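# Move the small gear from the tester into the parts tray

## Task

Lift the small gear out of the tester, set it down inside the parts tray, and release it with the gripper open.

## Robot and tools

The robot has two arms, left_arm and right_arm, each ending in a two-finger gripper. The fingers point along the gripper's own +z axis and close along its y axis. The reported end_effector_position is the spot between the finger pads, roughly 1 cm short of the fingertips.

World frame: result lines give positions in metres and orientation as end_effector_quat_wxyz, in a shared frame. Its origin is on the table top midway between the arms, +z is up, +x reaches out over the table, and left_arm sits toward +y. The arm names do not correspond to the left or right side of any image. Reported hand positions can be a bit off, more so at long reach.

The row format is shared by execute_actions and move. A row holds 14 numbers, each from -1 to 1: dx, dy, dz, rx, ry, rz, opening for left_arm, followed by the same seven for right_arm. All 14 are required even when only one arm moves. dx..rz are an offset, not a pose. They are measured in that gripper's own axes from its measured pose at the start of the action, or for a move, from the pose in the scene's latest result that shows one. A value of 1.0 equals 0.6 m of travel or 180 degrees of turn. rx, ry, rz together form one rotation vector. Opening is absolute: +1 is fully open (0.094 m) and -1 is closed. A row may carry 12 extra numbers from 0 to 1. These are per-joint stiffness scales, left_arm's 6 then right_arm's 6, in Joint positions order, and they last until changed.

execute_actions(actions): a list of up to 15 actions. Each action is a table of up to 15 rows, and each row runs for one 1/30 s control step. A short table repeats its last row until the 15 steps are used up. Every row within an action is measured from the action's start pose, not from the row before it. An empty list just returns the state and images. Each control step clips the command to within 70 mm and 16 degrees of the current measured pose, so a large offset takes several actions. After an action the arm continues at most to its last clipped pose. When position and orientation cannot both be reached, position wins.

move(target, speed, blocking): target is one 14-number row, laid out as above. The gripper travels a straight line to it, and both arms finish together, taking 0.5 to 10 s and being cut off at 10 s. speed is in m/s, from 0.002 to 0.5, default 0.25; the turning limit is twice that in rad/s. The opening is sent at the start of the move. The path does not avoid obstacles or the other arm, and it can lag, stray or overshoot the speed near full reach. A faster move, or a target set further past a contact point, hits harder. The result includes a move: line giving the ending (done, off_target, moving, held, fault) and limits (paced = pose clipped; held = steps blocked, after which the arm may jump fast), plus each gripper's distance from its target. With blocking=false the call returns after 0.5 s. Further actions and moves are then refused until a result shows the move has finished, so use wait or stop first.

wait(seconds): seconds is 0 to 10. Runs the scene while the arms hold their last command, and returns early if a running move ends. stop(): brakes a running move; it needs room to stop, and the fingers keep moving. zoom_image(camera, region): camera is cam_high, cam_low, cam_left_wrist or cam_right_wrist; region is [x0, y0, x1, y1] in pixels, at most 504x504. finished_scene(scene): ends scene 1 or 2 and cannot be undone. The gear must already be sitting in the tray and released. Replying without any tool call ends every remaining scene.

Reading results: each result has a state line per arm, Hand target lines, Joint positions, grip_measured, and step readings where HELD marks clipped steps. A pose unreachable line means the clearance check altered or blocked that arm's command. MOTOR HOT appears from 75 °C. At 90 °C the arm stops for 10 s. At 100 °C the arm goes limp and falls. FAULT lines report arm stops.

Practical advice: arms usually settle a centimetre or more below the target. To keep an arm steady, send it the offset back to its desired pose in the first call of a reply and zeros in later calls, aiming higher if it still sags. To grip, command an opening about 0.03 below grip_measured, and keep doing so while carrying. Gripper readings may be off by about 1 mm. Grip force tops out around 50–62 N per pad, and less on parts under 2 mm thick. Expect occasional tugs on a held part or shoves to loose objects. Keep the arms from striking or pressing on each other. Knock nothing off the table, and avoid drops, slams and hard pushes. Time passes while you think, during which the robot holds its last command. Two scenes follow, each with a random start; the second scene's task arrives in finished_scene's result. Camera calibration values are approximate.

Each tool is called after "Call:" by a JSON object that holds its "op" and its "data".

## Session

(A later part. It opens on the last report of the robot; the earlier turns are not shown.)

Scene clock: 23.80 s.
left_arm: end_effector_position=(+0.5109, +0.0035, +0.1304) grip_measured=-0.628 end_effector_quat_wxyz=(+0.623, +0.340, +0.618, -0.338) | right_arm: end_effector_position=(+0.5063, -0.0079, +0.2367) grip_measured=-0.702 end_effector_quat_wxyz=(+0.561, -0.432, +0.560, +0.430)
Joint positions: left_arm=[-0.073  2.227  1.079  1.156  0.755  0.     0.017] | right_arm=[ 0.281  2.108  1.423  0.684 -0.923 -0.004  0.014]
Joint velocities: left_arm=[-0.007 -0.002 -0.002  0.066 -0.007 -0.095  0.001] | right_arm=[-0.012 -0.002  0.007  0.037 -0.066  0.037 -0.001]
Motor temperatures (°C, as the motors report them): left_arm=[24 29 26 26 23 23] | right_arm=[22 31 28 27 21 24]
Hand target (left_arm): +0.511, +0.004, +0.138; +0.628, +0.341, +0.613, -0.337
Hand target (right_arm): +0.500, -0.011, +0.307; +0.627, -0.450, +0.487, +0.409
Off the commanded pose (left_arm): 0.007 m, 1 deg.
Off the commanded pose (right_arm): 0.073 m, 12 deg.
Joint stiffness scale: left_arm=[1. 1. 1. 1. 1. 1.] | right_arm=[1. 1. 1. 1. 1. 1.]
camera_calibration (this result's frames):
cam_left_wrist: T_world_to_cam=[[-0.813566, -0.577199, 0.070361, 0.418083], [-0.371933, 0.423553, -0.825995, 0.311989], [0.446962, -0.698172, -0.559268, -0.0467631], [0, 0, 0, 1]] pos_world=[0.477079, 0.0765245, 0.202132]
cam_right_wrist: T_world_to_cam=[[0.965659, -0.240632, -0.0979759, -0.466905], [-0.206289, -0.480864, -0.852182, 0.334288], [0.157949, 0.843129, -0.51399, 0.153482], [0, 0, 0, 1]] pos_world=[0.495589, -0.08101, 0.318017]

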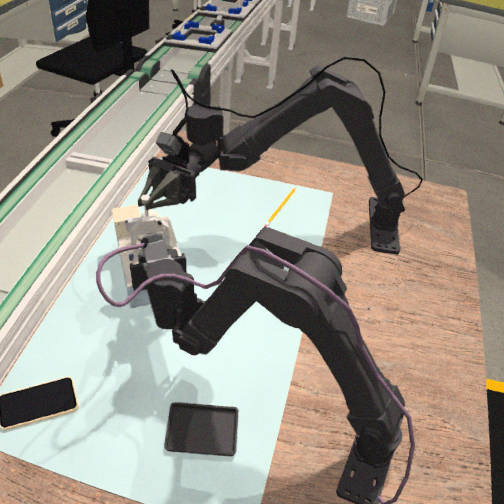

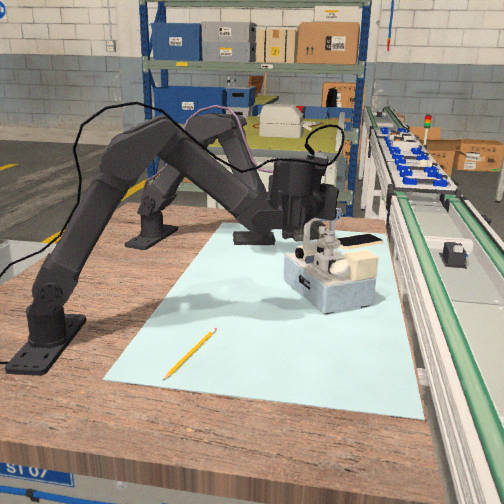

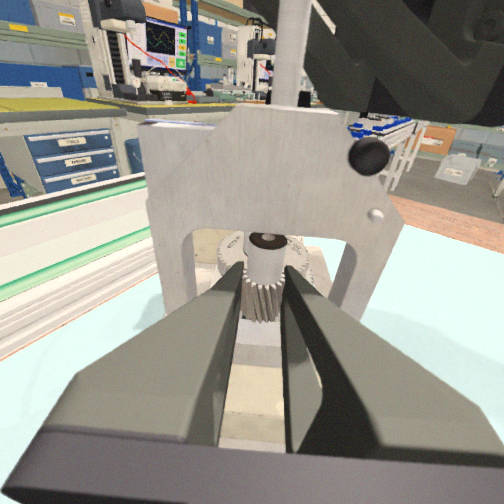

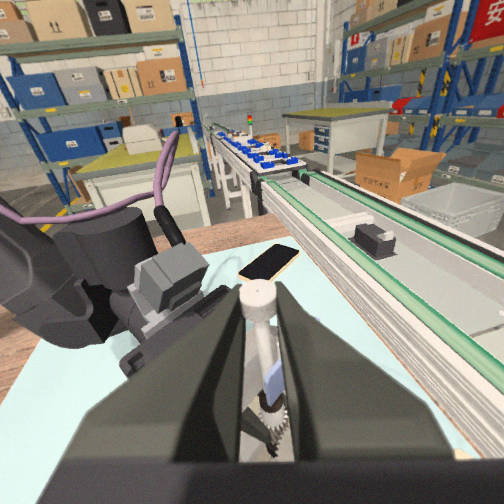

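Call:
{"op": "execute_actions", "data": {"actions": [[[-0.013,0.001,0,0,-0.003,0.003,-0.665,-0.120,0.002,-0.001,0,-0.040,-0.053,-0.735],[-0.014,0.001,0,0,-0.004,0.003,-0.665,-0.120,0.002,-0.001,0,-0.040,-0.053,-0.735],[-0.015,0.001,0,0,-0.004,0.004,-0.665,-0.120,0.002,-0.001,0,-0.040,-0.053,-0.735],[-0.016,0.001,-0.001,0,-0.005,0.004,-0.665,-0.120,0.002,-0.001,0,-0.040,-0.053,-0.735],[-0.017,0.001,-0.001,0,-0.005,0.005,-0.665,-0.120,0.002,-0.001,0,-0.040,-0.053,-0.735],[-0.018,0.001,-0.001,0,-0.006,0.005,-0.665,-0.120,0.002,-0.001,0,-0.040,-0.053,-0.735],[-0.019,0.001,-0.002,0,-0.006,0.005,-0.665,-0.120,0.002,-0.001,0,-0.040,-0.053,-0.735],[-0.020,0.001,-0.002,0,-0.007,0.006,-0.665,-0.120,0.002,-0.001,0,-0.040,-0.053,-0.735],[-0.021,0.001,-0.002,0,-0.007,0.006,-0.665,-0.120,0.002,-0.001,0,-0.040,-0.053,-0.735],[-0.022,0.001,-0.003,0,-0.007,0.006,-0.665,-0.120,0.002,-0.001,0,-0.040,-0.053,-0.735],[-0.022,0.001,-0.003,0,-0.008,0.007,-0.665,-0.120,0.002,-0.001,0,-0.040,-0.053,-0.735],[-0.022,0.001,-0.003,0,-0.008,0.007,-0.665,-0.120,0.002,-0.001,0,-0.040,-0.053,-0.735]]]}}

Scene clock: 25.03 s.
left_arm: end_effector_position=(+0.5109, +0.0035, +0.1306) grip_measured=-0.628 end_effector_quat_wxyz=(+0.623, +0.340, +0.617, -0.338) | right_arm: end_effector_position=(+0.5063, -0.0079, +0.2365) grip_measured=-0.702 end_effector_quat_wxyz=(+0.561, -0.433, +0.560, +0.430)
Joint positions: left_arm=[-0.073  2.227  1.079  1.157  0.755  0.     0.017] | right_arm=[ 0.281  2.108  1.423  0.683 -0.923 -0.006  0.014]
Joint velocities: left_arm=[-0.002 -0.027 -0.002 -0.051  0.037 -0.022 -0.001] | right_arm=[ 0.002 -0.012 -0.007 -0.051 -0.081 -0.037 -0.   ]
Motor temperatures (°C, as the motors report them): left_arm=[24 30 26 26 23 23] | right_arm=[22 33 29 28 21 24]
Hand target (left_arm): +0.510, +0.005, +0.143; +0.634, +0.343, +0.606, -0.336
Hand target (right_arm): +0.500, -0.011, +0.306; +0.628, -0.450, +0.487, +0.407
Off the commanded pose (left_arm): 0.013 m, 2 deg.
Off the commanded pose (right_arm): 0.072 m, 12 deg.
Joint stiffness scale: left_arm=[1. 1. 1. 1. 1. 1.] | right_arm=[1. 1. 1. 1. 1. 1.]
Step readings (end_effector_position):
0: left_arm (+0.5109, +0.0035, +0.1304) | right_arm (+0.5063, -0.0079, +0.2367)
1: left_arm (+0.5109, +0.0035, +0.1304) | right_arm (+0.5063, -0.0079, +0.2367)
2: left_arm (+0.5109, +0.0035, +0.1304) | right_arm (+0.5063, -0.0079, +0.2366)
4: left_arm (+0.5109, +0.0035, +0.1304) | right_arm (+0.5063, -0.0079, +0.2365)
8: left_arm (+0.5109, +0.0035, +0.1304) | right_arm (+0.5063, -0.0079, +0.2365)
15: end_effector_position above
camera_calibration (this result's frames):
cam_left_wrist: T_world_to_cam=[[-0.813623, -0.577163, 0.0699985, 0.418142], [-0.37128, 0.423154, -0.826494, 0.311911], [0.447402, -0.698443, -0.558577, -0.0469477], [0, 0, 0, 1]] pos_world=[0.477021, 0.0765597, 0.202299]
cam_right_wrist: T_world_to_cam=[[0.965701, -0.240734, -0.0973028, -0.467113], [-0.205921, -0.481773, -0.851758, 0.333763], [0.158169, 0.84258, -0.514821, 0.153423], [0, 0, 0, 1]] pos_world=[0.495553, -0.0809235, 0.317819]

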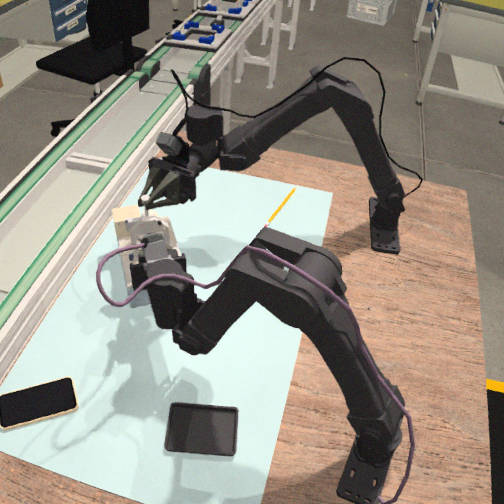

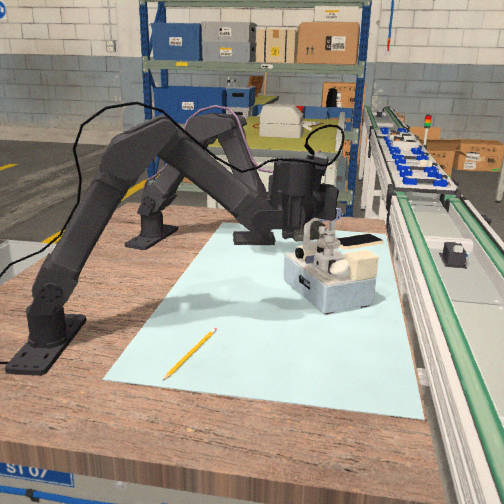

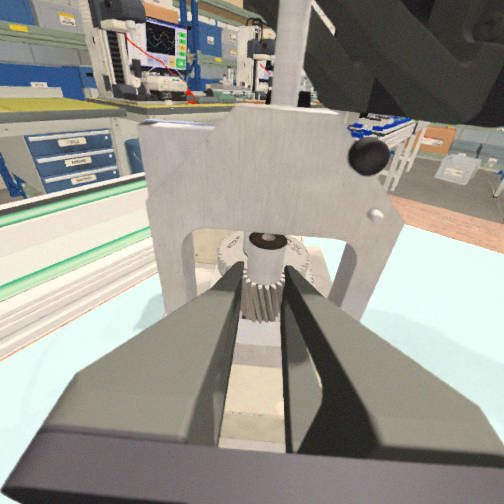

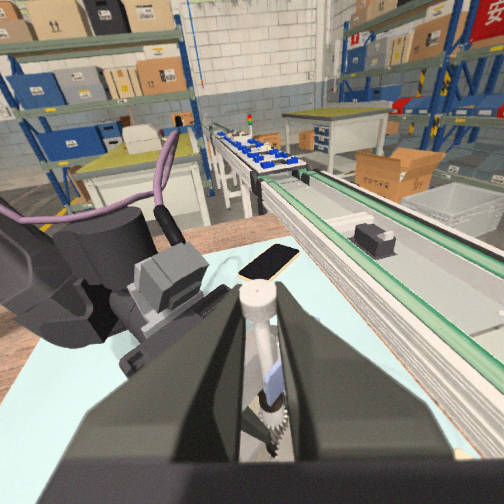

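Call:
{"op": "execute_actions", "data": {"actions": [[[-0.022,0.001,-0.003,0,-0.008,0.007,-0.665,-0.120,0.002,-0.001,0,-0.040,-0.053,-0.735],[-0.023,0.001,-0.004,0,-0.008,0.007,-0.665,-0.120,0.002,-0.001,0,-0.040,-0.053,-0.735],[-0.023,0.001,-0.004,0,-0.008,0.007,-0.665,-0.120,0.002,-0.001,0,-0.040,-0.053,-0.735],[-0.024,0.001,-0.005,0,-0.008,0.007,-0.665,-0.120,0.002,-0.001,0,-0.040,-0.053,-0.735],[-0.024,0.001,-0.005,0,-0.008,0.007,-0.665,-0.120,0.002,-0.001,0,-0.040,-0.053,-0.735],[-0.025,0.001,-0.006,0,-0.008,0.007,-0.665,-0.120,0.002,-0.001,0,-0.040,-0.053,-0.735],[-0.025,0.001,-0.006,0,-0.008,0.007,-0.665,-0.120,0.002,-0.001,0,-0.040,-0.053,-0.735],[-0.026,0.001,-0.007,0,-0.008,0.007,-0.665,-0.120,0.002,-0.001,0,-0.040,-0.053,-0.735],[-0.026,0.001,-0.007,0,-0.008,0.007,-0.665,-0.120,0.002,-0.001,0,-0.040,-0.053,-0.735],[-0.027,0.001,-0.008,0,-0.008,0.007,-0.665,-0.120,0.002,-0.001,0,-0.040,-0.053,-0.735]]]}}

Scene clock: 26.10 s.
left_arm: end_effector_position=(+0.5100, +0.0044, +0.1357) grip_measured=-0.628 end_effector_quat_wxyz=(+0.626, +0.341, +0.614, -0.338) | right_arm: end_effector_position=(+0.5063, -0.0079, +0.2363) grip_measured=-0.702 end_effector_quat_wxyz=(+0.561, -0.433, +0.560, +0.429)
Joint positions: left_arm=[-0.071  2.215  1.076  1.157  0.759  0.     0.017] | right_arm=[ 0.281  2.108  1.423  0.682 -0.923 -0.008  0.014]
Joint velocities: left_arm=[-0.007 -0.046 -0.007  0.037  0.037  0.022 -0.001] | right_arm=[-0.012  0.002  0.002 -0.022 -0.022  0.066  0.   ]
Motor temperatures (°C, as the motors report them): left_arm=[24 30 26 26 23 23] | right_arm=[22 34 29 28 21 24]
Hand target (left_arm): +0.508, +0.008, +0.147; +0.635, +0.343, +0.606, -0.336
Hand target (right_arm): +0.500, -0.010, +0.306; +0.628, -0.451, +0.487, +0.407
Off the commanded pose (left_arm): 0.012 m, 1 deg.
Off the commanded pose (right_arm): 0.072 m, 12 deg.
Joint stiffness scale: left_arm=[1. 1. 1. 1. 1. 1.] | right_arm=[1. 1. 1. 1. 1. 1.]
Step readings (end_effector_position):
0: left_arm (+0.5109, +0.0035, +0.1306) | right_arm (+0.5063, -0.0079, +0.2365)
1: left_arm (+0.5109, +0.0035, +0.1306) | right_arm (+0.5063, -0.0079, +0.2364)
2: left_arm (+0.5109, +0.0035, +0.1306) | right_arm (+0.5063, -0.0079, +0.2364)
4: left_arm (+0.5109, +0.0035, +0.1306) | right_arm (+0.5063, -0.0079, +0.2363)
8: left_arm (+0.5108, +0.0036, +0.1320) | right_arm (+0.5063, -0.0079, +0.2363)
15: end_effector_position above
camera_calibration (this result's frames):
cam_left_wrist: T_world_to_cam=[[-0.815075, -0.575781, 0.0642563, 0.419065], [-0.363574, 0.421991, -0.830505, 0.312055], [0.451073, -0.700285, -0.553293, -0.0457444], [0, 0, 0, 1]] pos_world=[0.475658, 0.0775712, 0.206925]
cam_right_wrist: T_world_to_cam=[[0.965742, -0.240812, -0.096703, -0.467295], [-0.205566, -0.482476, -0.851446, 0.33333], [0.158381, 0.842156, -0.51545, 0.153357], [0, 0, 0, 1]] pos_world=[0.495519, -0.0808567, 0.317671]

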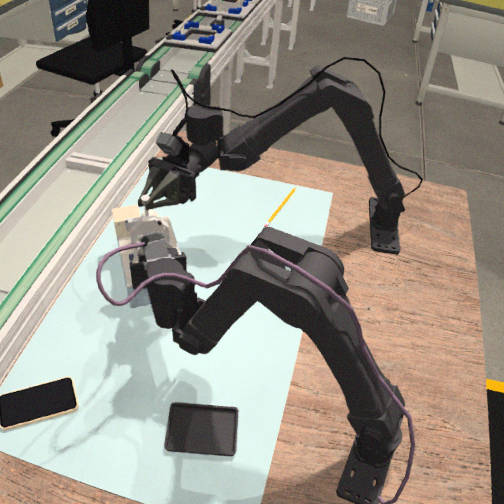

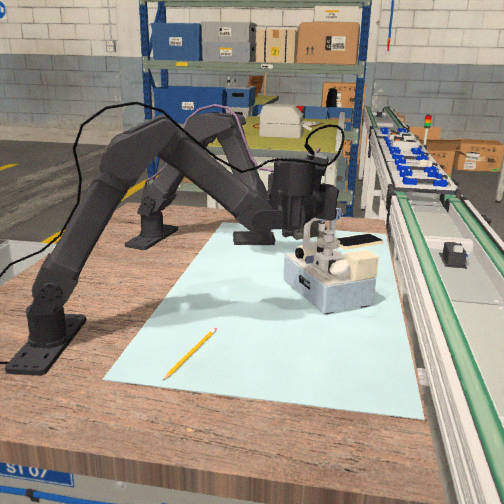

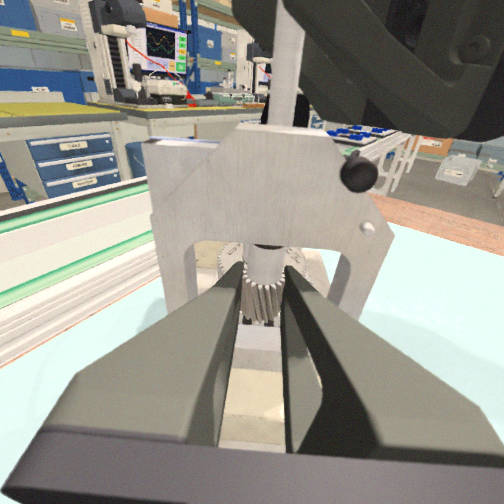

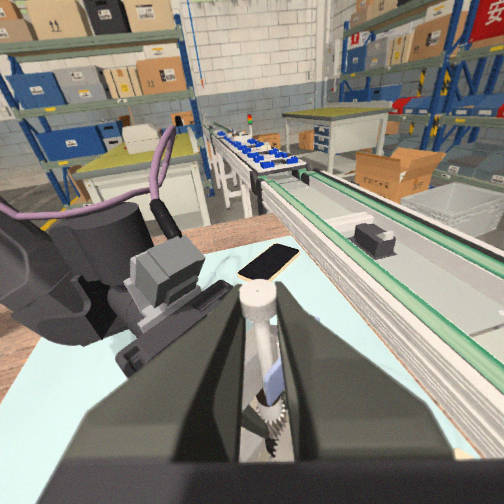

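Call:
{"op": "execute_actions", "data": {"actions": []}}

Scene clock: 26.17 s.
left_arm: end_effector_position=(+0.5100, +0.0044, +0.1366) grip_measured=-0.628 end_effector_quat_wxyz=(+0.627, +0.341, +0.613, -0.338) | right_arm: end_effector_position=(+0.5063, -0.0079, +0.2363) grip_measured=-0.702 end_effector_quat_wxyz=(+0.561, -0.433, +0.560, +0.429)
Joint positions: left_arm=[-0.071  2.213  1.076  1.157  0.759  0.     0.017] | right_arm=[ 0.281  2.108  1.423  0.682 -0.923 -0.008  0.014]
Joint velocities: left_arm=[ 0.007 -0.002 -0.002 -0.007  0.081  0.007 -0.   ] | right_arm=[-0.007  0.002  0.002  0.066 -0.022 -0.051  0.   ]
Motor temperatures (°C, as the motors report them): left_arm=[24 30 26 26 23 23] | right_arm=[22 34 29 28 21 24]
Hand target (left_arm): +0.508, +0.008, +0.147; +0.635, +0.343, +0.606, -0.336
Hand target (right_arm): +0.500, -0.010, +0.306; +0.628, -0.451, +0.487, +0.407
Off the commanded pose (left_arm): 0.011 m, 1 deg.
Off the commanded pose (right_arm): 0.072 m, 12 deg.
Joint stiffness scale: left_arm=[1. 1. 1. 1. 1. 1.] | right_arm=[1. 1. 1. 1. 1. 1.]
camera_calibration (this result's frames):
cam_left_wrist: T_world_to_cam=[[-0.815193, -0.575752, 0.0630122, 0.41921], [-0.362035, 0.421609, -0.83137, 0.312192], [0.452097, -0.700539, -0.552135, -0.0458595], [0, 0, 0, 1]] pos_world=[0.475494, 0.077612, 0.207811]
cam_right_wrist: T_world_to_cam=[[0.965742, -0.240812, -0.096703, -0.467295], [-0.205566, -0.482476, -0.851446, 0.33333], [0.158381, 0.842156, -0.51545, 0.153357], [0, 0, 0, 1]] pos_world=[0.495519, -0.0808567, 0.317671]

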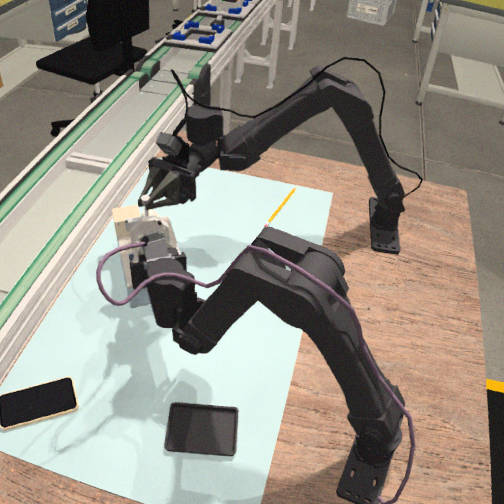

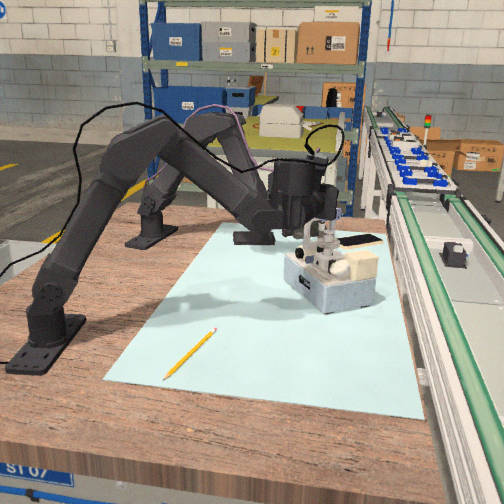

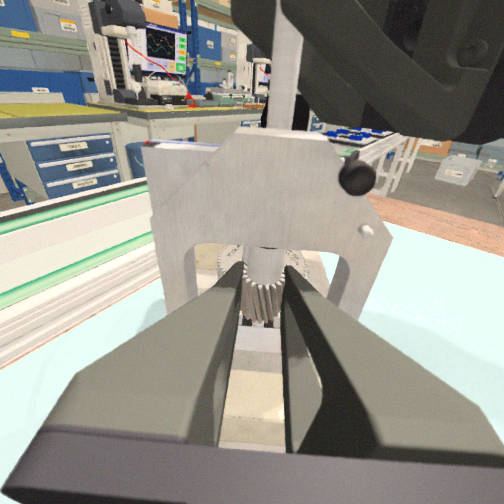

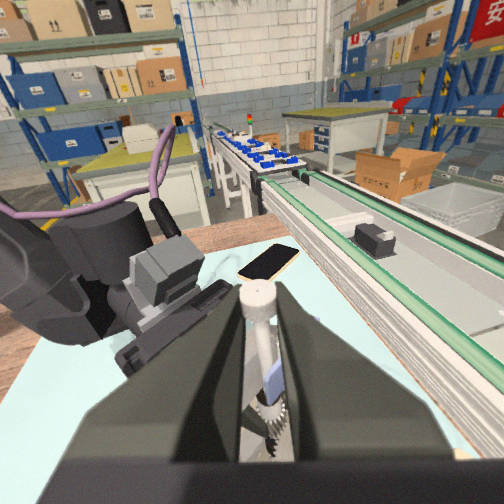

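Call:
{"op": "execute_actions", "data": {"actions": [[[-0.016,0.001,-0.008,0,-0.005,0.004,-0.665,-0.120,0.002,-0.001,0,-0.040,-0.053,-0.735],[-0.016,0.001,-0.010,0,-0.005,0.004,-0.665,-0.120,0.002,-0.001,0,-0.040,-0.053,-0.735],[-0.015,0.001,-0.012,0,-0.005,0.004,-0.665,-0.120,0.002,-0.001,0,-0.040,-0.053,-0.735],[-0.015,0.001,-0.014,0,-0.005,0.004,-0.665,-0.120,0.002,-0.001,0,-0.040,-0.053,-0.735],[-0.015,0.001,-0.017,0,-0.005,0.004,-0.665,-0.120,0.002,-0.001,0,-0.040,-0.053,-0.735],[-0.015,0.001,-0.020,0,-0.005,0.004,-0.665,-0.120,0.002,-0.001,0,-0.040,-0.053,-0.735],[-0.015,0.001,-0.023,0,-0.005,0.004,-0.665,-0.120,0.002,-0.001,0,-0.040,-0.053,-0.735],[-0.015,0.001,-0.026,0,-0.005,0.004,-0.665,-0.120,0.002,-0.001,0,-0.040,-0.053,-0.735],[-0.015,0.001,-0.029,0,-0.005,0.004,-0.665,-0.120,0.002,-0.001,0,-0.040,-0.053,-0.735],[-0.015,0.001,-0.032,0,-0.005,0.004,-0.665,-0.120,0.002,-0.001,0,-0.040,-0.053,-0.735],[-0.015,0.001,-0.035,0,-0.005,0.004,-0.665,-0.120,0.002,-0.001,0,-0.040,-0.053,-0.735],[-0.015,0.001,-0.038,0,-0.005,0.004,-0.665,-0.120,0.002,-0.001,0,-0.040,-0.053,-0.735],[-0.015,0.001,-0.041,0,-0.005,0.004,-0.665,-0.120,0.002,-0.001,0,-0.040,-0.053,-0.735],[-0.015,0.001,-0.044,0,-0.005,0.004,-0.665,-0.120,0.002,-0.001,0,-0.040,-0.053,-0.735],[-0.015,0.001,-0.047,0,-0.005,0.004,-0.665,-0.120,0.002,-0.001,0,-0.040,-0.053,-0.735]]]}}

Scene clock: 27.40 s.
left_arm: end_effector_position=(+0.5007, +0.0223, +0.1335) grip_measured=-0.628 end_effector_quat_wxyz=(+0.624, +0.337, +0.620, -0.336) | right_arm: end_effector_position=(+0.5063, -0.0079, +0.2361) grip_measured=-0.702 end_effector_quat_wxyz=(+0.561, -0.433, +0.560, +0.429)
Joint positions: left_arm=[-0.036  2.18   1.006  1.18   0.785  0.     0.017] | right_arm=[ 0.281  2.108  1.423  0.681 -0.923 -0.009  0.014]
Joint velocities: left_arm=[ 0.105 -0.081 -0.159  0.066  0.066  0.007 -0.   ] | right_arm=[-0.007  0.007  0.007 -0.037  0.037 -0.007  0.   ]
Motor temperatures (°C, as the motors report them): left_arm=[24 31 26 27 23 23] | right_arm=[22 35 30 29 21 24]
Hand target (left_arm): +0.495, +0.028, +0.145; +0.634, +0.343, +0.606, -0.336
Hand target (right_arm): +0.500, -0.010, +0.306; +0.628, -0.451, +0.487, +0.406
Off the commanded pose (left_arm): 0.014 m, 2 deg.
Off the commanded pose (right_arm): 0.072 m, 12 deg.
Joint stiffness scale: left_arm=[1. 1. 1. 1. 1. 1.] | right_arm=[1. 1. 1. 1. 1. 1.]
Step readings (end_effector_position):
0: left_arm (+0.5100, +0.0044, +0.1366) | right_arm (+0.5063, -0.0079, +0.2363)
1: left_arm (+0.5100, +0.0044, +0.1366) | right_arm (+0.5063, -0.0079, +0.2363)
2: left_arm (+0.5100, +0.0044, +0.1366) | right_arm (+0.5063, -0.0079, +0.2363)
4: left_arm (+0.5092, +0.0045, +0.1357) | right_arm (+0.5063, -0.0079, +0.2363)
8: left_arm (+0.5054, +0.0086, +0.1338) | right_arm (+0.5063, -0.0079, +0.2362)
15: end_effector_position above
camera_calibration (this result's frames):
cam_left_wrist: T_world_to_cam=[[-0.808792, -0.58372, 0.0715965, 0.417954], [-0.376769, 0.42083, -0.825195, 0.305199], [0.451553, -0.694387, -0.560292, -0.0296417], [0, 0, 0, 1]] pos_world=[0.466413, 0.0949486, 0.205317]
cam_right_wrist: T_world_to_cam=[[0.965781, -0.240866, -0.0961766, -0.467452], [-0.205224, -0.482972, -0.851247, 0.33299], [0.158585, 0.841856, -0.515877, 0.153282], [0, 0, 0, 1]] pos_world=[0.495486, -0.0808095, 0.317574]

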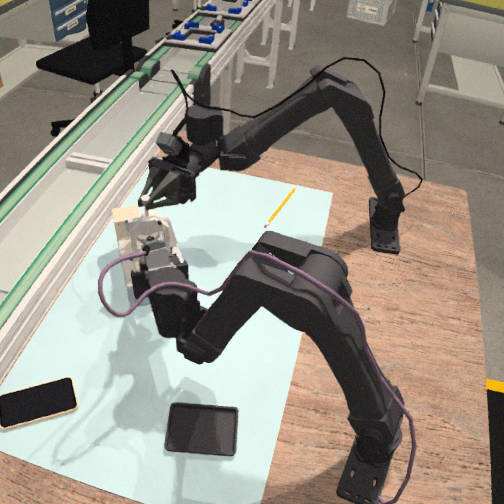

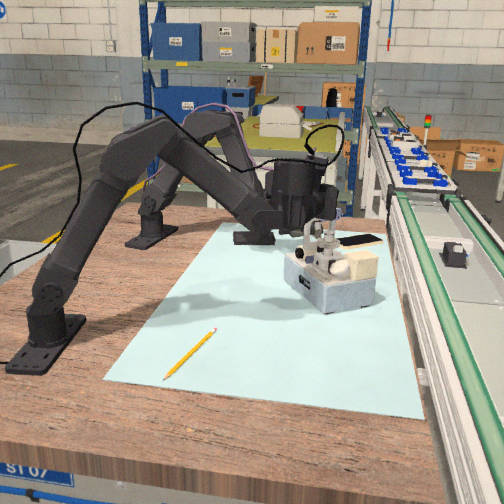

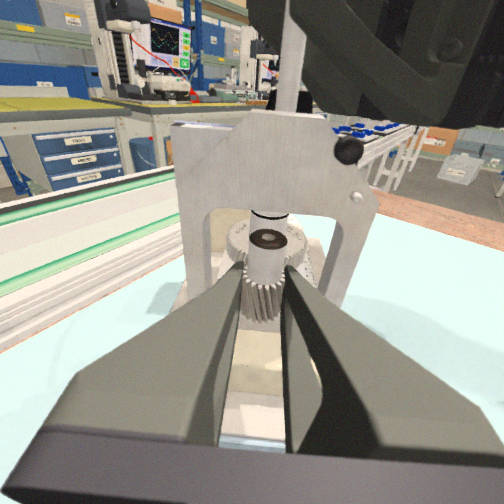

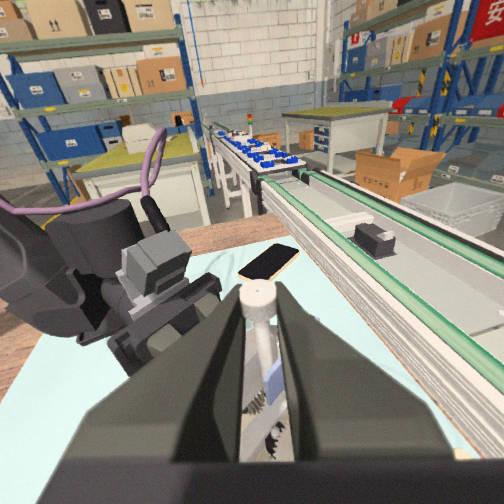

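Call:
{"op": "execute_actions", "data": {"actions": [[[-0.020,-0.003,-0.014,0.003,-0.008,0.007,-0.665,-0.114,0.002,-0.001,0,-0.039,-0.052,-0.735],[-0.020,-0.003,-0.016,0.003,-0.008,0.007,-0.665,-0.110,0.002,-0.001,0,-0.038,-0.050,-0.735],[-0.021,-0.003,-0.019,0.003,-0.008,0.007,-0.665,-0.106,0.002,-0.001,0,-0.036,-0.048,-0.735],[-0.021,-0.003,-0.023,0.003,-0.008,0.007,-0.665,-0.102,0.002,-0.001,0,-0.035,-0.046,-0.735],[-0.022,-0.003,-0.028,0.003,-0.007,0.007,-0.665,-0.098,0.002,-0.001,0,-0.033,-0.044,-0.735],[-0.022,-0.003,-0.034,0.002,-0.006,0.006,-0.665,-0.094,0.002,-0.001,0,-0.032,-0.042,-0.735],[-0.023,-0.003,-0.040,0.002,-0.005,0.005,-0.665,-0.090,0.002,-0.001,0,-0.031,-0.041,-0.735],[-0.023,-0.003,-0.047,0.001,-0.003,0.004,-0.665,-0.086,0.002,-0.001,0,-0.029,-0.039,-0.735],[-0.024,-0.003,-0.054,0.000,-0.001,0.003,-0.665,-0.082,0.001,-0.001,0,-0.028,-0.037,-0.735],[-0.024,-0.003,-0.062,-0.001,0.002,0.001,-0.665,-0.078,0.001,-0.001,0,-0.027,-0.035,-0.735],[-0.025,-0.003,-0.070,-0.002,0.006,-0.001,-0.665,-0.074,0.001,-0.001,0,-0.025,-0.033,-0.735],[-0.025,-0.003,-0.078,-0.004,0.010,-0.003,-0.665,-0.070,0.001,-0.001,0,-0.024,-0.032,-0.735],[-0.026,-0.003,-0.086,-0.005,0.015,-0.005,-0.665,-0.066,0.001,-0.001,0,-0.023,-0.030,-0.735],[-0.026,-0.003,-0.094,-0.007,0.021,-0.007,-0.665,-0.062,0.001,-0.001,0,-0.021,-0.028,-0.735],[-0.026,-0.003,-0.102,-0.010,0.027,-0.010,-0.665,-0.058,0.001,-0.001,0,-0.020,-0.026,-0.735]],[[-0.020,-0.002,-0.035,-0.007,0.020,-0.007,-0.665,-0.057,0.001,0,0,-0.019,-0.025,-0.735],[-0.020,-0.002,-0.044,-0.010,0.029,-0.010,-0.665,-0.053,0.001,0,0,-0.018,-0.024,-0.735],[-0.019,-0.002,-0.053,-0.014,0.038,-0.014,-0.665,-0.049,0.001,0,0,-0.016,-0.022,-0.735],[-0.019,-0.003,-0.062,-0.018,0.049,-0.018,-0.665,-0.044,0.001,0,0,-0.015,-0.020,-0.735],[-0.018,-0.003,-0.071,-0.021,0.060,-0.022,-0.665,-0.040,0.001,0,0,-0.014,-0.018,-0.735],[-0.018,-0.003,-0.080,-0.025,0.070,-0.025,-0.665,-0.035,0.001,0,0,-0.012,-0.016,-0.735],[-0.017,-0.004,-0.089,-0.029,0.081,-0.029,-0.665,-0.030,0.001,0,0,-0.011,-0.014,-0.735],[-0.017,-0.004,-0.098,-0.033,0.092,-0.033,-0.665,-0.025,0.001,0,0,-0.009,-0.012,-0.735],[-0.016,-0.004,-0.106,-0.036,0.102,-0.037,-0.665,-0.020,0,0,0,-0.008,-0.010,-0.735],[-0.015,-0.005,-0.114,-0.040,0.110,-0.040,-0.665,-0.015,0,0,0,-0.006,-0.008,-0.735],[-0.014,-0.005,-0.121,-0.042,0.119,-0.043,-0.665,-0.010,0,0,0,-0.005,-0.006,-0.735],[-0.014,-0.005,-0.127,-0.045,0.126,-0.045,-0.665,-0.005,0,0,0,-0.003,-0.004,-0.735],[-0.013,-0.005,-0.132,-0.047,0.131,-0.047,-0.665,-0.001,0,0,0,-0.002,-0.003,-0.735],[-0.012,-0.005,-0.136,-0.048,0.135,-0.049,-0.665,0.003,0,0,0,-0.001,-0.001,-0.735],[-0.012,-0.005,-0.139,-0.049,0.137,-0.050,-0.665,0.006,0,0,0,0,0,-0.735]]]}}

Call:
{"op": "wait", "data": {"seconds": 0}}

Scene clock: 32.87 s.
left_arm: end_effector_position=(+0.4287, +0.1166, +0.1834) grip_measured=-0.628 end_effector_quat_wxyz=(+0.554, +0.292, +0.730, -0.272) | right_arm: end_effector_position=(+0.5064, -0.0076, +0.2217) grip_measured=-0.702 end_effector_quat_wxyz=(+0.546, -0.434, +0.573, +0.430)
Joint positions: left_arm=[0.147 1.542 0.745 0.456 0.782 0.169 0.017] | right_arm=[ 0.281  2.121  1.419  0.647 -0.926 -0.025  0.014]
Joint velocities: left_arm=[ 0.056 -0.403  0.095 -1.663 -0.256  0.388 -0.003] | right_arm=[ 0.007 -0.017  0.002 -0.051  0.007 -0.022 -0.001]
Motor temperatures (°C, as the motors report them): left_arm=[24 33 26 27 23 23] | right_arm=[22 38 31 30 21 24]
Hand target (left_arm): +0.418, +0.127, +0.159; +0.492, +0.278, +0.782, -0.262
Hand target (right_arm): +0.506, -0.008, +0.230; +0.556, -0.433, +0.565, +0.429
Off the commanded pose (left_arm): 0.030 m, 13 deg.
Off the commanded pose (right_arm): 0.008 m, 2 deg.
Joint stiffness scale: left_arm=[1. 1. 1. 1. 1. 1.] | right_arm=[1. 1. 1. 1. 1. 1.]
Step readings (end_effector_position; steps 1 to 15: 1st action; 16 to 30: 2nd action):
0: left_arm (+0.4984, +0.0255, +0.1345) | right_arm (+0.5063, -0.0079, +0.2361)
1: left_arm (+0.4983, +0.0254, +0.1345) | right_arm (+0.5063, -0.0079, +0.2361)
2: left_arm (+0.4983, +0.0254, +0.1346) | right_arm (+0.5063, -0.0079, +0.2361)
4: left_arm (+0.4968, +0.0257, +0.1343) | right_arm (+0.5063, -0.0079, +0.2359)
8: left_arm (+0.4897, +0.0323, +0.1350) | right_arm (+0.5063, -0.0079, +0.2350)
15: left_arm (+0.4745, +0.0618, +0.1472) | right_arm (+0.5063, -0.0079, +0.2332)
16: left_arm (+0.4719, +0.0664, +0.1504) | right_arm (+0.5063, -0.0080, +0.2326)
17: left_arm (+0.4685, +0.0709, +0.1542) | right_arm (+0.5063, -0.0080, +0.2320)
19: left_arm (+0.4612, +0.0792, +0.1636) | right_arm (+0.5063, -0.0080, +0.2308)
23: left_arm (+0.4475, +0.0939, +0.1820) | right_arm (+0.5064, -0.0079, +0.2291)
30: end_effector_position above
camera_calibration (this result's frames):
cam_left_wrist: T_world_to_cam=[[-0.678455, -0.721996, 0.135723, 0.359702], [-0.607247, 0.447174, -0.656724, 0.344418], [0.413461, -0.527975, -0.741817, 0.126502], [0, 0, 0, 1]] pos_world=[0.400885, 0.172478, 0.271209]
cam_right_wrist: T_world_to_cam=[[0.963162, -0.240169, -0.120987, -0.461977], [-0.230115, -0.503237, -0.832946, 0.329261], [0.139162, 0.830103, -0.539966, 0.160577], [0, 0, 0, 1]] pos_world=[0.49838, -0.0785513, 0.305069]

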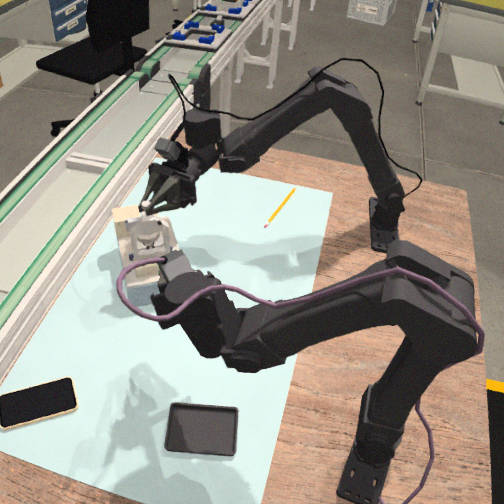

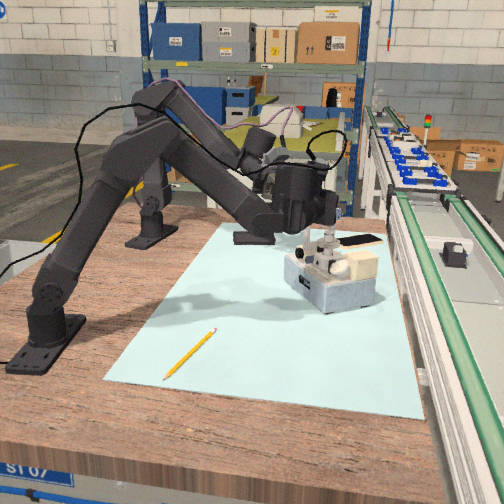

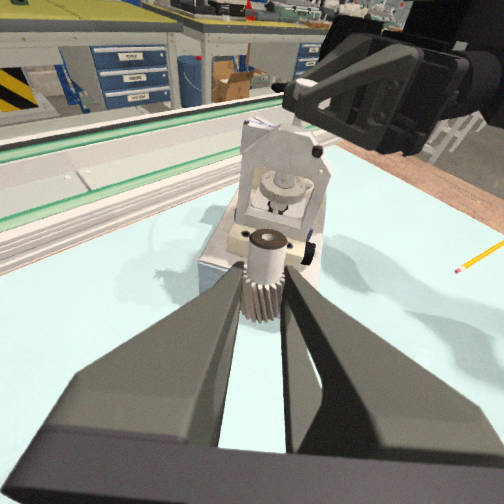

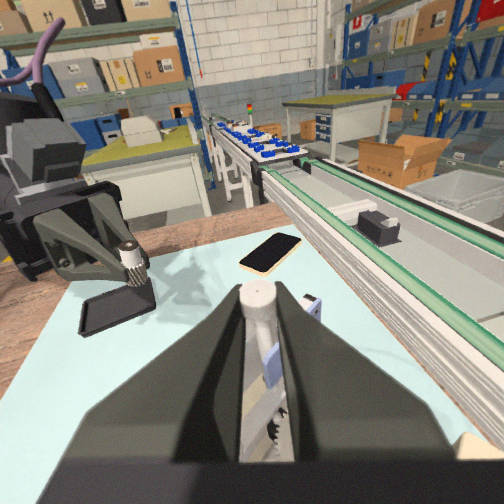

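Scene clock: 32.87 s.
left_arm: end_effector_position=(+0.4287, +0.1166, +0.1834) grip_measured=-0.628 end_effector_quat_wxyz=(+0.554, +0.292, +0.730, -0.272) | right_arm: end_effector_position=(+0.5064, -0.0076, +0.2217) grip_measured=-0.702 end_effector_quat_wxyz=(+0.546, -0.434, +0.573, +0.430)
Joint positions: left_arm=[0.147 1.542 0.745 0.456 0.782 0.169 0.017] | right_arm=[ 0.281  2.121  1.419  0.647 -0.926 -0.025  0.014]
Joint velocities: left_arm=[ 0.056 -0.403  0.095 -1.663 -0.256  0.388 -0.003] | right_arm=[ 0.007 -0.017  0.002 -0.051  0.007 -0.022 -0.001]
Motor temperatures (°C, as the motors report them): left_arm=[24 33 26 27 23 23] | right_arm=[22 38 31 30 21 24]
Hand target (left_arm): +0.418, +0.127, +0.159; +0.492, +0.278, +0.782, -0.262
Hand target (right_arm): +0.506, -0.008, +0.230; +0.556, -0.433, +0.565, +0.429
Off the commanded pose (left_arm): 0.030 m, 13 deg.
Off the commanded pose (right_arm): 0.008 m, 2 deg.
Joint stiffness scale: left_arm=[1. 1. 1. 1. 1. 1.] | right_arm=[1. 1. 1. 1. 1. 1.]
camera_calibration (this result's frames):
cam_left_wrist: T_world_to_cam=[[-0.678455, -0.721996, 0.135723, 0.359702], [-0.607247, 0.447174, -0.656724, 0.344418], [0.413461, -0.527975, -0.741817, 0.126502], [0, 0, 0, 1]] pos_world=[0.400885, 0.172478, 0.271209]
cam_right_wrist: T_world_to_cam=[[0.963162, -0.240169, -0.120987, -0.461977], [-0.230115, -0.503237, -0.832946, 0.329261], [0.139162, 0.830103, -0.539966, 0.160577], [0, 0, 0, 1]] pos_world=[0.49838, -0.0785513, 0.305069]

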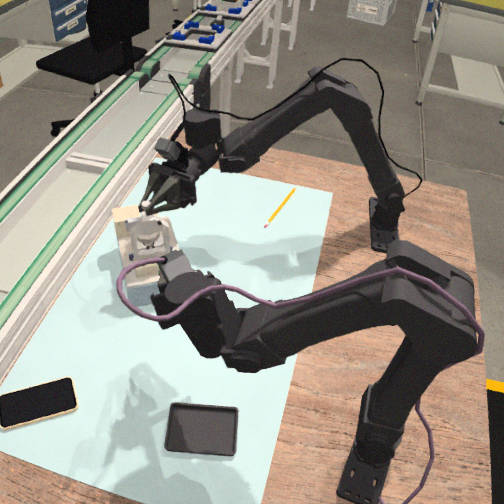

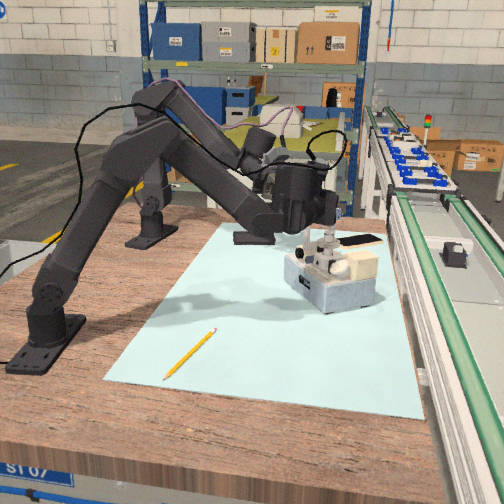

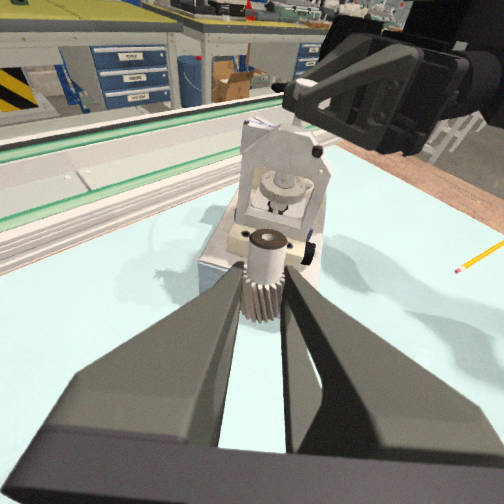

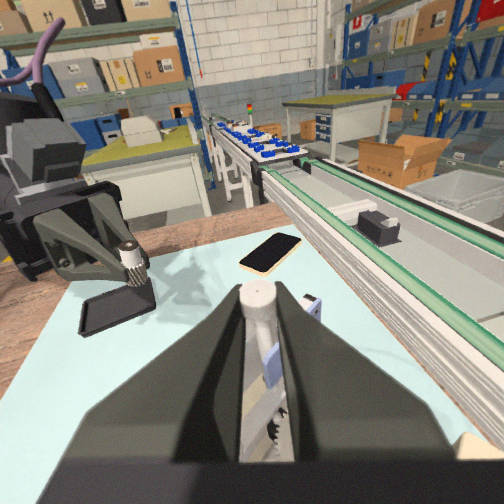

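Call:
{"op": "zoom_image", "data": {"camera": "cam_right_wrist", "region": [60, 220, 200, 360]}}

Call:
{"op": "zoom_image", "data": {"camera": "cam_high", "region": [150, 380, 260, 480]}}

Region (60, 220, 200, 360) of cam_right_wrist's 504x504 image, scaled by 3.600, with more detail than that image has.

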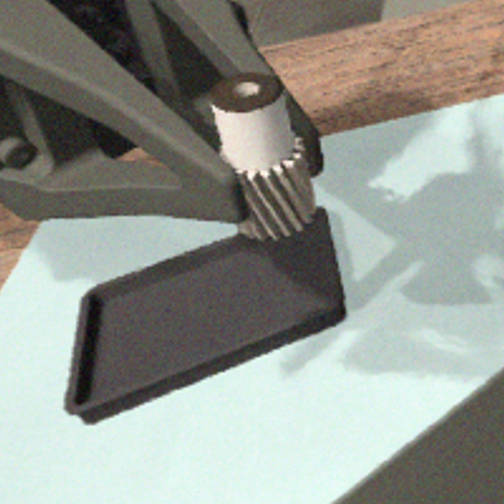

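Region (150, 380, 260, 480) of cam_high's 504x504 image, scaled by 4.582, with more detail than that image has; it fills the top 458 rows of this view, and the rest is white.

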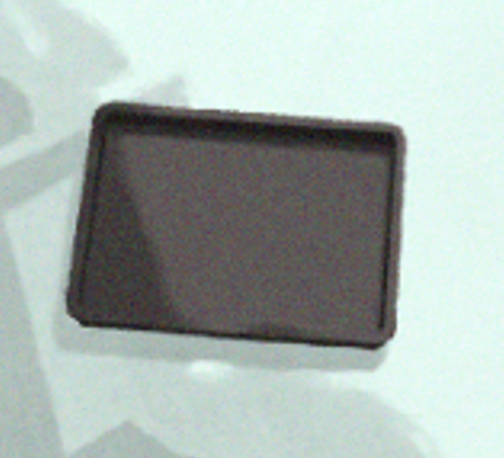

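Call:
{"op": "execute_actions", "data": {"actions": []}}

Scene clock: 33.57 s.
left_arm: end_effector_position=(+0.4141, +0.1234, +0.1484) grip_measured=-0.628 end_effector_quat_wxyz=(+0.483, +0.276, +0.786, -0.269) | right_arm: end_effector_position=(+0.5064, -0.0076, +0.2217) grip_measured=-0.702 end_effector_quat_wxyz=(+0.546, -0.434, +0.573, +0.430)
Joint positions: left_arm=[0.151 1.525 0.755 0.216 0.743 0.225 0.017] | right_arm=[ 0.281  2.121  1.419  0.647 -0.926 -0.025  0.014]
Joint velocities: left_arm=[-0.017 -0.017  0.007  0.022 -0.051 -0.022 -0.002] | right_arm=[ 0.002  0.002 -0.022  0.066  0.081  0.037 -0.   ]
Motor temperatures (°C, as the motors report them): left_arm=[24 33 26 27 23 23] | right_arm=[22 38 31 30 21 24]
Hand target (left_arm): +0.418, +0.127, +0.159; +0.493, +0.278, +0.782, -0.262
Hand target (right_arm): +0.506, -0.008, +0.230; +0.556, -0.433, +0.565, +0.429
Off the commanded pose (left_arm): 0.014 m, 4 deg.
Off the commanded pose (right_arm): 0.008 m, 2 deg.
Joint stiffness scale: left_arm=[1. 1. 1. 1. 1. 1.] | right_arm=[1. 1. 1. 1. 1. 1.]
camera_calibration (this result's frames):
cam_left_wrist: T_world_to_cam=[[-0.633012, -0.745878, 0.207271, 0.332972], [-0.718944, 0.467125, -0.514698, 0.332335], [0.287081, -0.474826, -0.83194, 0.169378], [0, 0, 0, 1]] pos_world=[0.401081, 0.173539, 0.242949]
cam_right_wrist: T_world_to_cam=[[0.963162, -0.240169, -0.120987, -0.461977], [-0.230115, -0.503237, -0.832946, 0.329261], [0.139162, 0.830103, -0.539966, 0.160577], [0, 0, 0, 1]] pos_world=[0.49838, -0.0785513, 0.305069]

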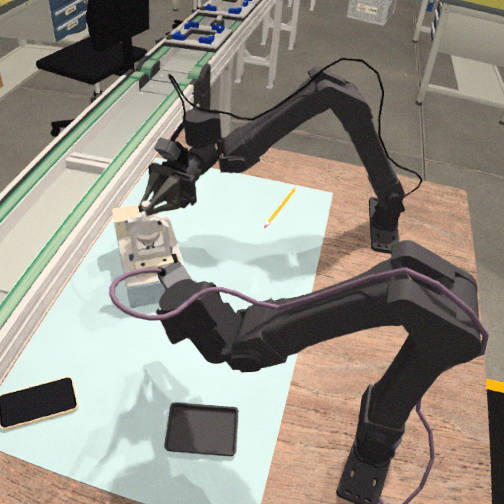

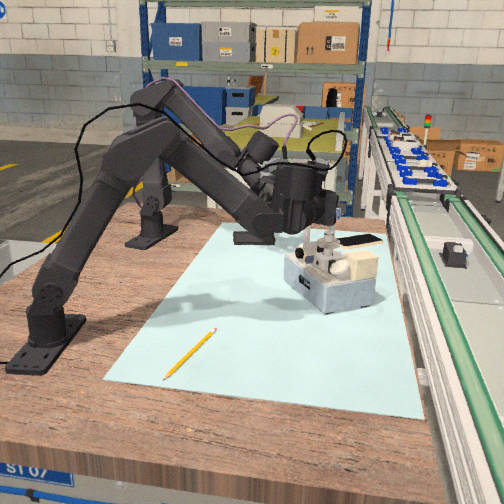

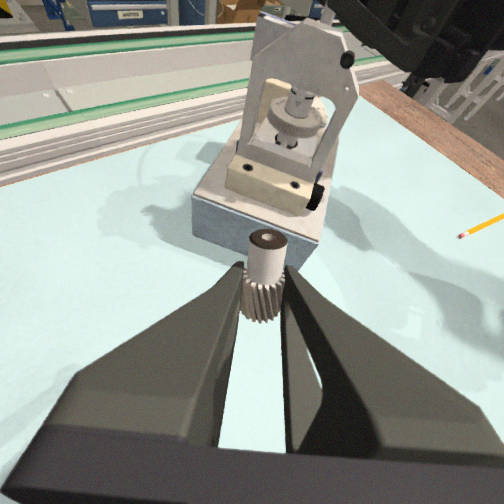

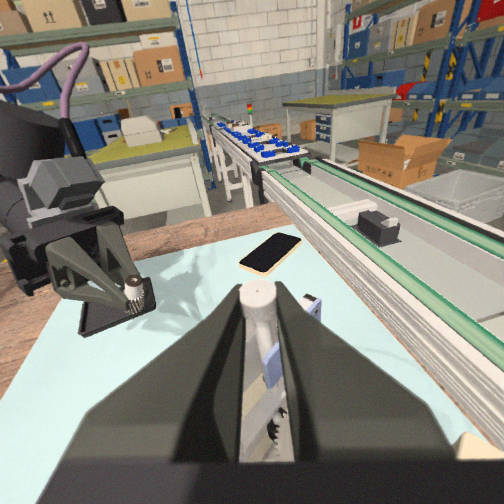

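Call:
{"op": "move", "data": {"target": [0.2769,0.1054,-0.2335,-0.1315,0.3512,-0.1055,-0.665,-0.035,0,-0.12,0,-0.008,-0.008,-0.1], "speed": 0.45}}

Scene clock: 37.43 s.
left_arm: end_effector_position=(+0.3077, +0.2881, +0.0391) grip_measured=-0.628 end_effector_quat_wxyz=(+0.007, +0.149, +0.989, -0.007) | right_arm: end_effector_position=(+0.4903, -0.0712, +0.2390) grip_measured=-0.102 end_effector_quat_wxyz=(+0.555, -0.436, +0.563, +0.430)
Joint positions: left_arm=[ 0.306  1.698  1.081 -0.945  0.017  0.432  0.017] | right_arm=[ 0.153  1.98   1.256  0.695 -1.057 -0.025  0.042]
Joint velocities: left_arm=[-0.002 -0.012 -0.027 -0.007 -0.051 -0.051 -0.   ] | right_arm=[ 0.017  0.012  0.007  0.007 -0.095 -0.051  0.   ]
Motor temperatures (°C, as the motors report them): left_arm=[24 32 27 27 23 23] | right_arm=[22 39 30 30 21 24]
Hand target (left_arm): +0.309, +0.293, +0.043; +0.004, +0.141, +0.990, -0.003
Hand target (right_arm): +0.488, -0.076, +0.244; +0.559, -0.435, +0.560, +0.429
Off the commanded pose (left_arm): 0.006 m, 1 deg.
Off the commanded pose (right_arm): 0.008 m, 1 deg.
Joint stiffness scale: left_arm=[1. 1. 1. 1. 1. 1.] | right_arm=[1. 1. 1. 1. 1. 1.]
move: done
camera_calibration (this result's frames):
cam_left_wrist: T_world_to_cam=[[-0.220195, -0.974853, -0.0342808, 0.359517], [-0.818285, 0.165472, 0.55048, 0.19834], [-0.530965, 0.149264, -0.834144, 0.259205], [0, 0, 0, 1]] pos_world=[0.379091, 0.278967, 0.119356]
cam_right_wrist: T_world_to_cam=[[0.966663, -0.235082, -0.101482, -0.465656], [-0.208525, -0.492771, -0.844804, 0.300967], [0.14859, 0.837803, -0.525364, 0.217443], [0, 0, 0, 1]] pos_world=[0.480582, -0.143333, 0.321239]

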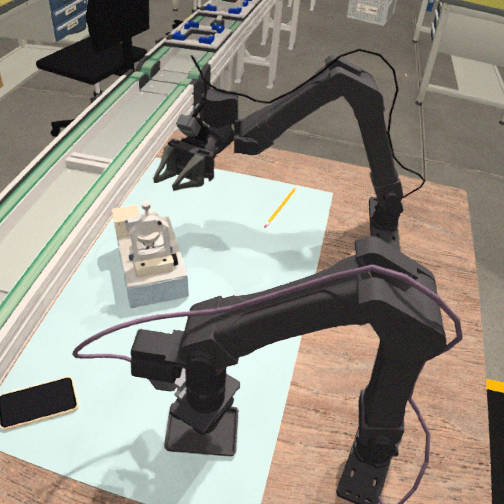

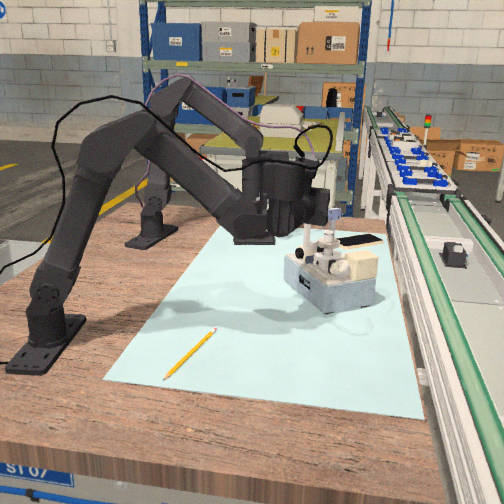

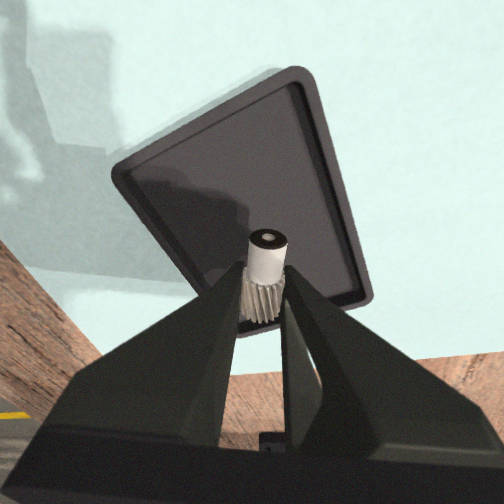

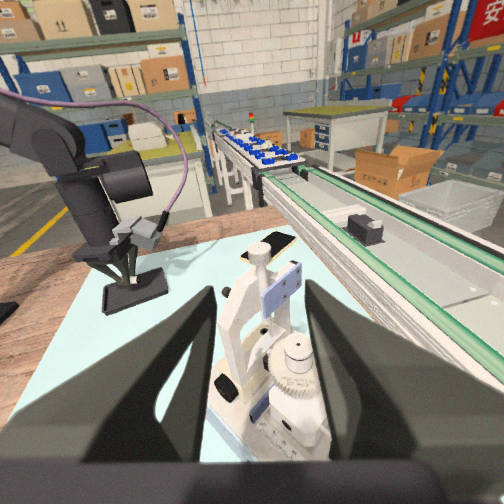

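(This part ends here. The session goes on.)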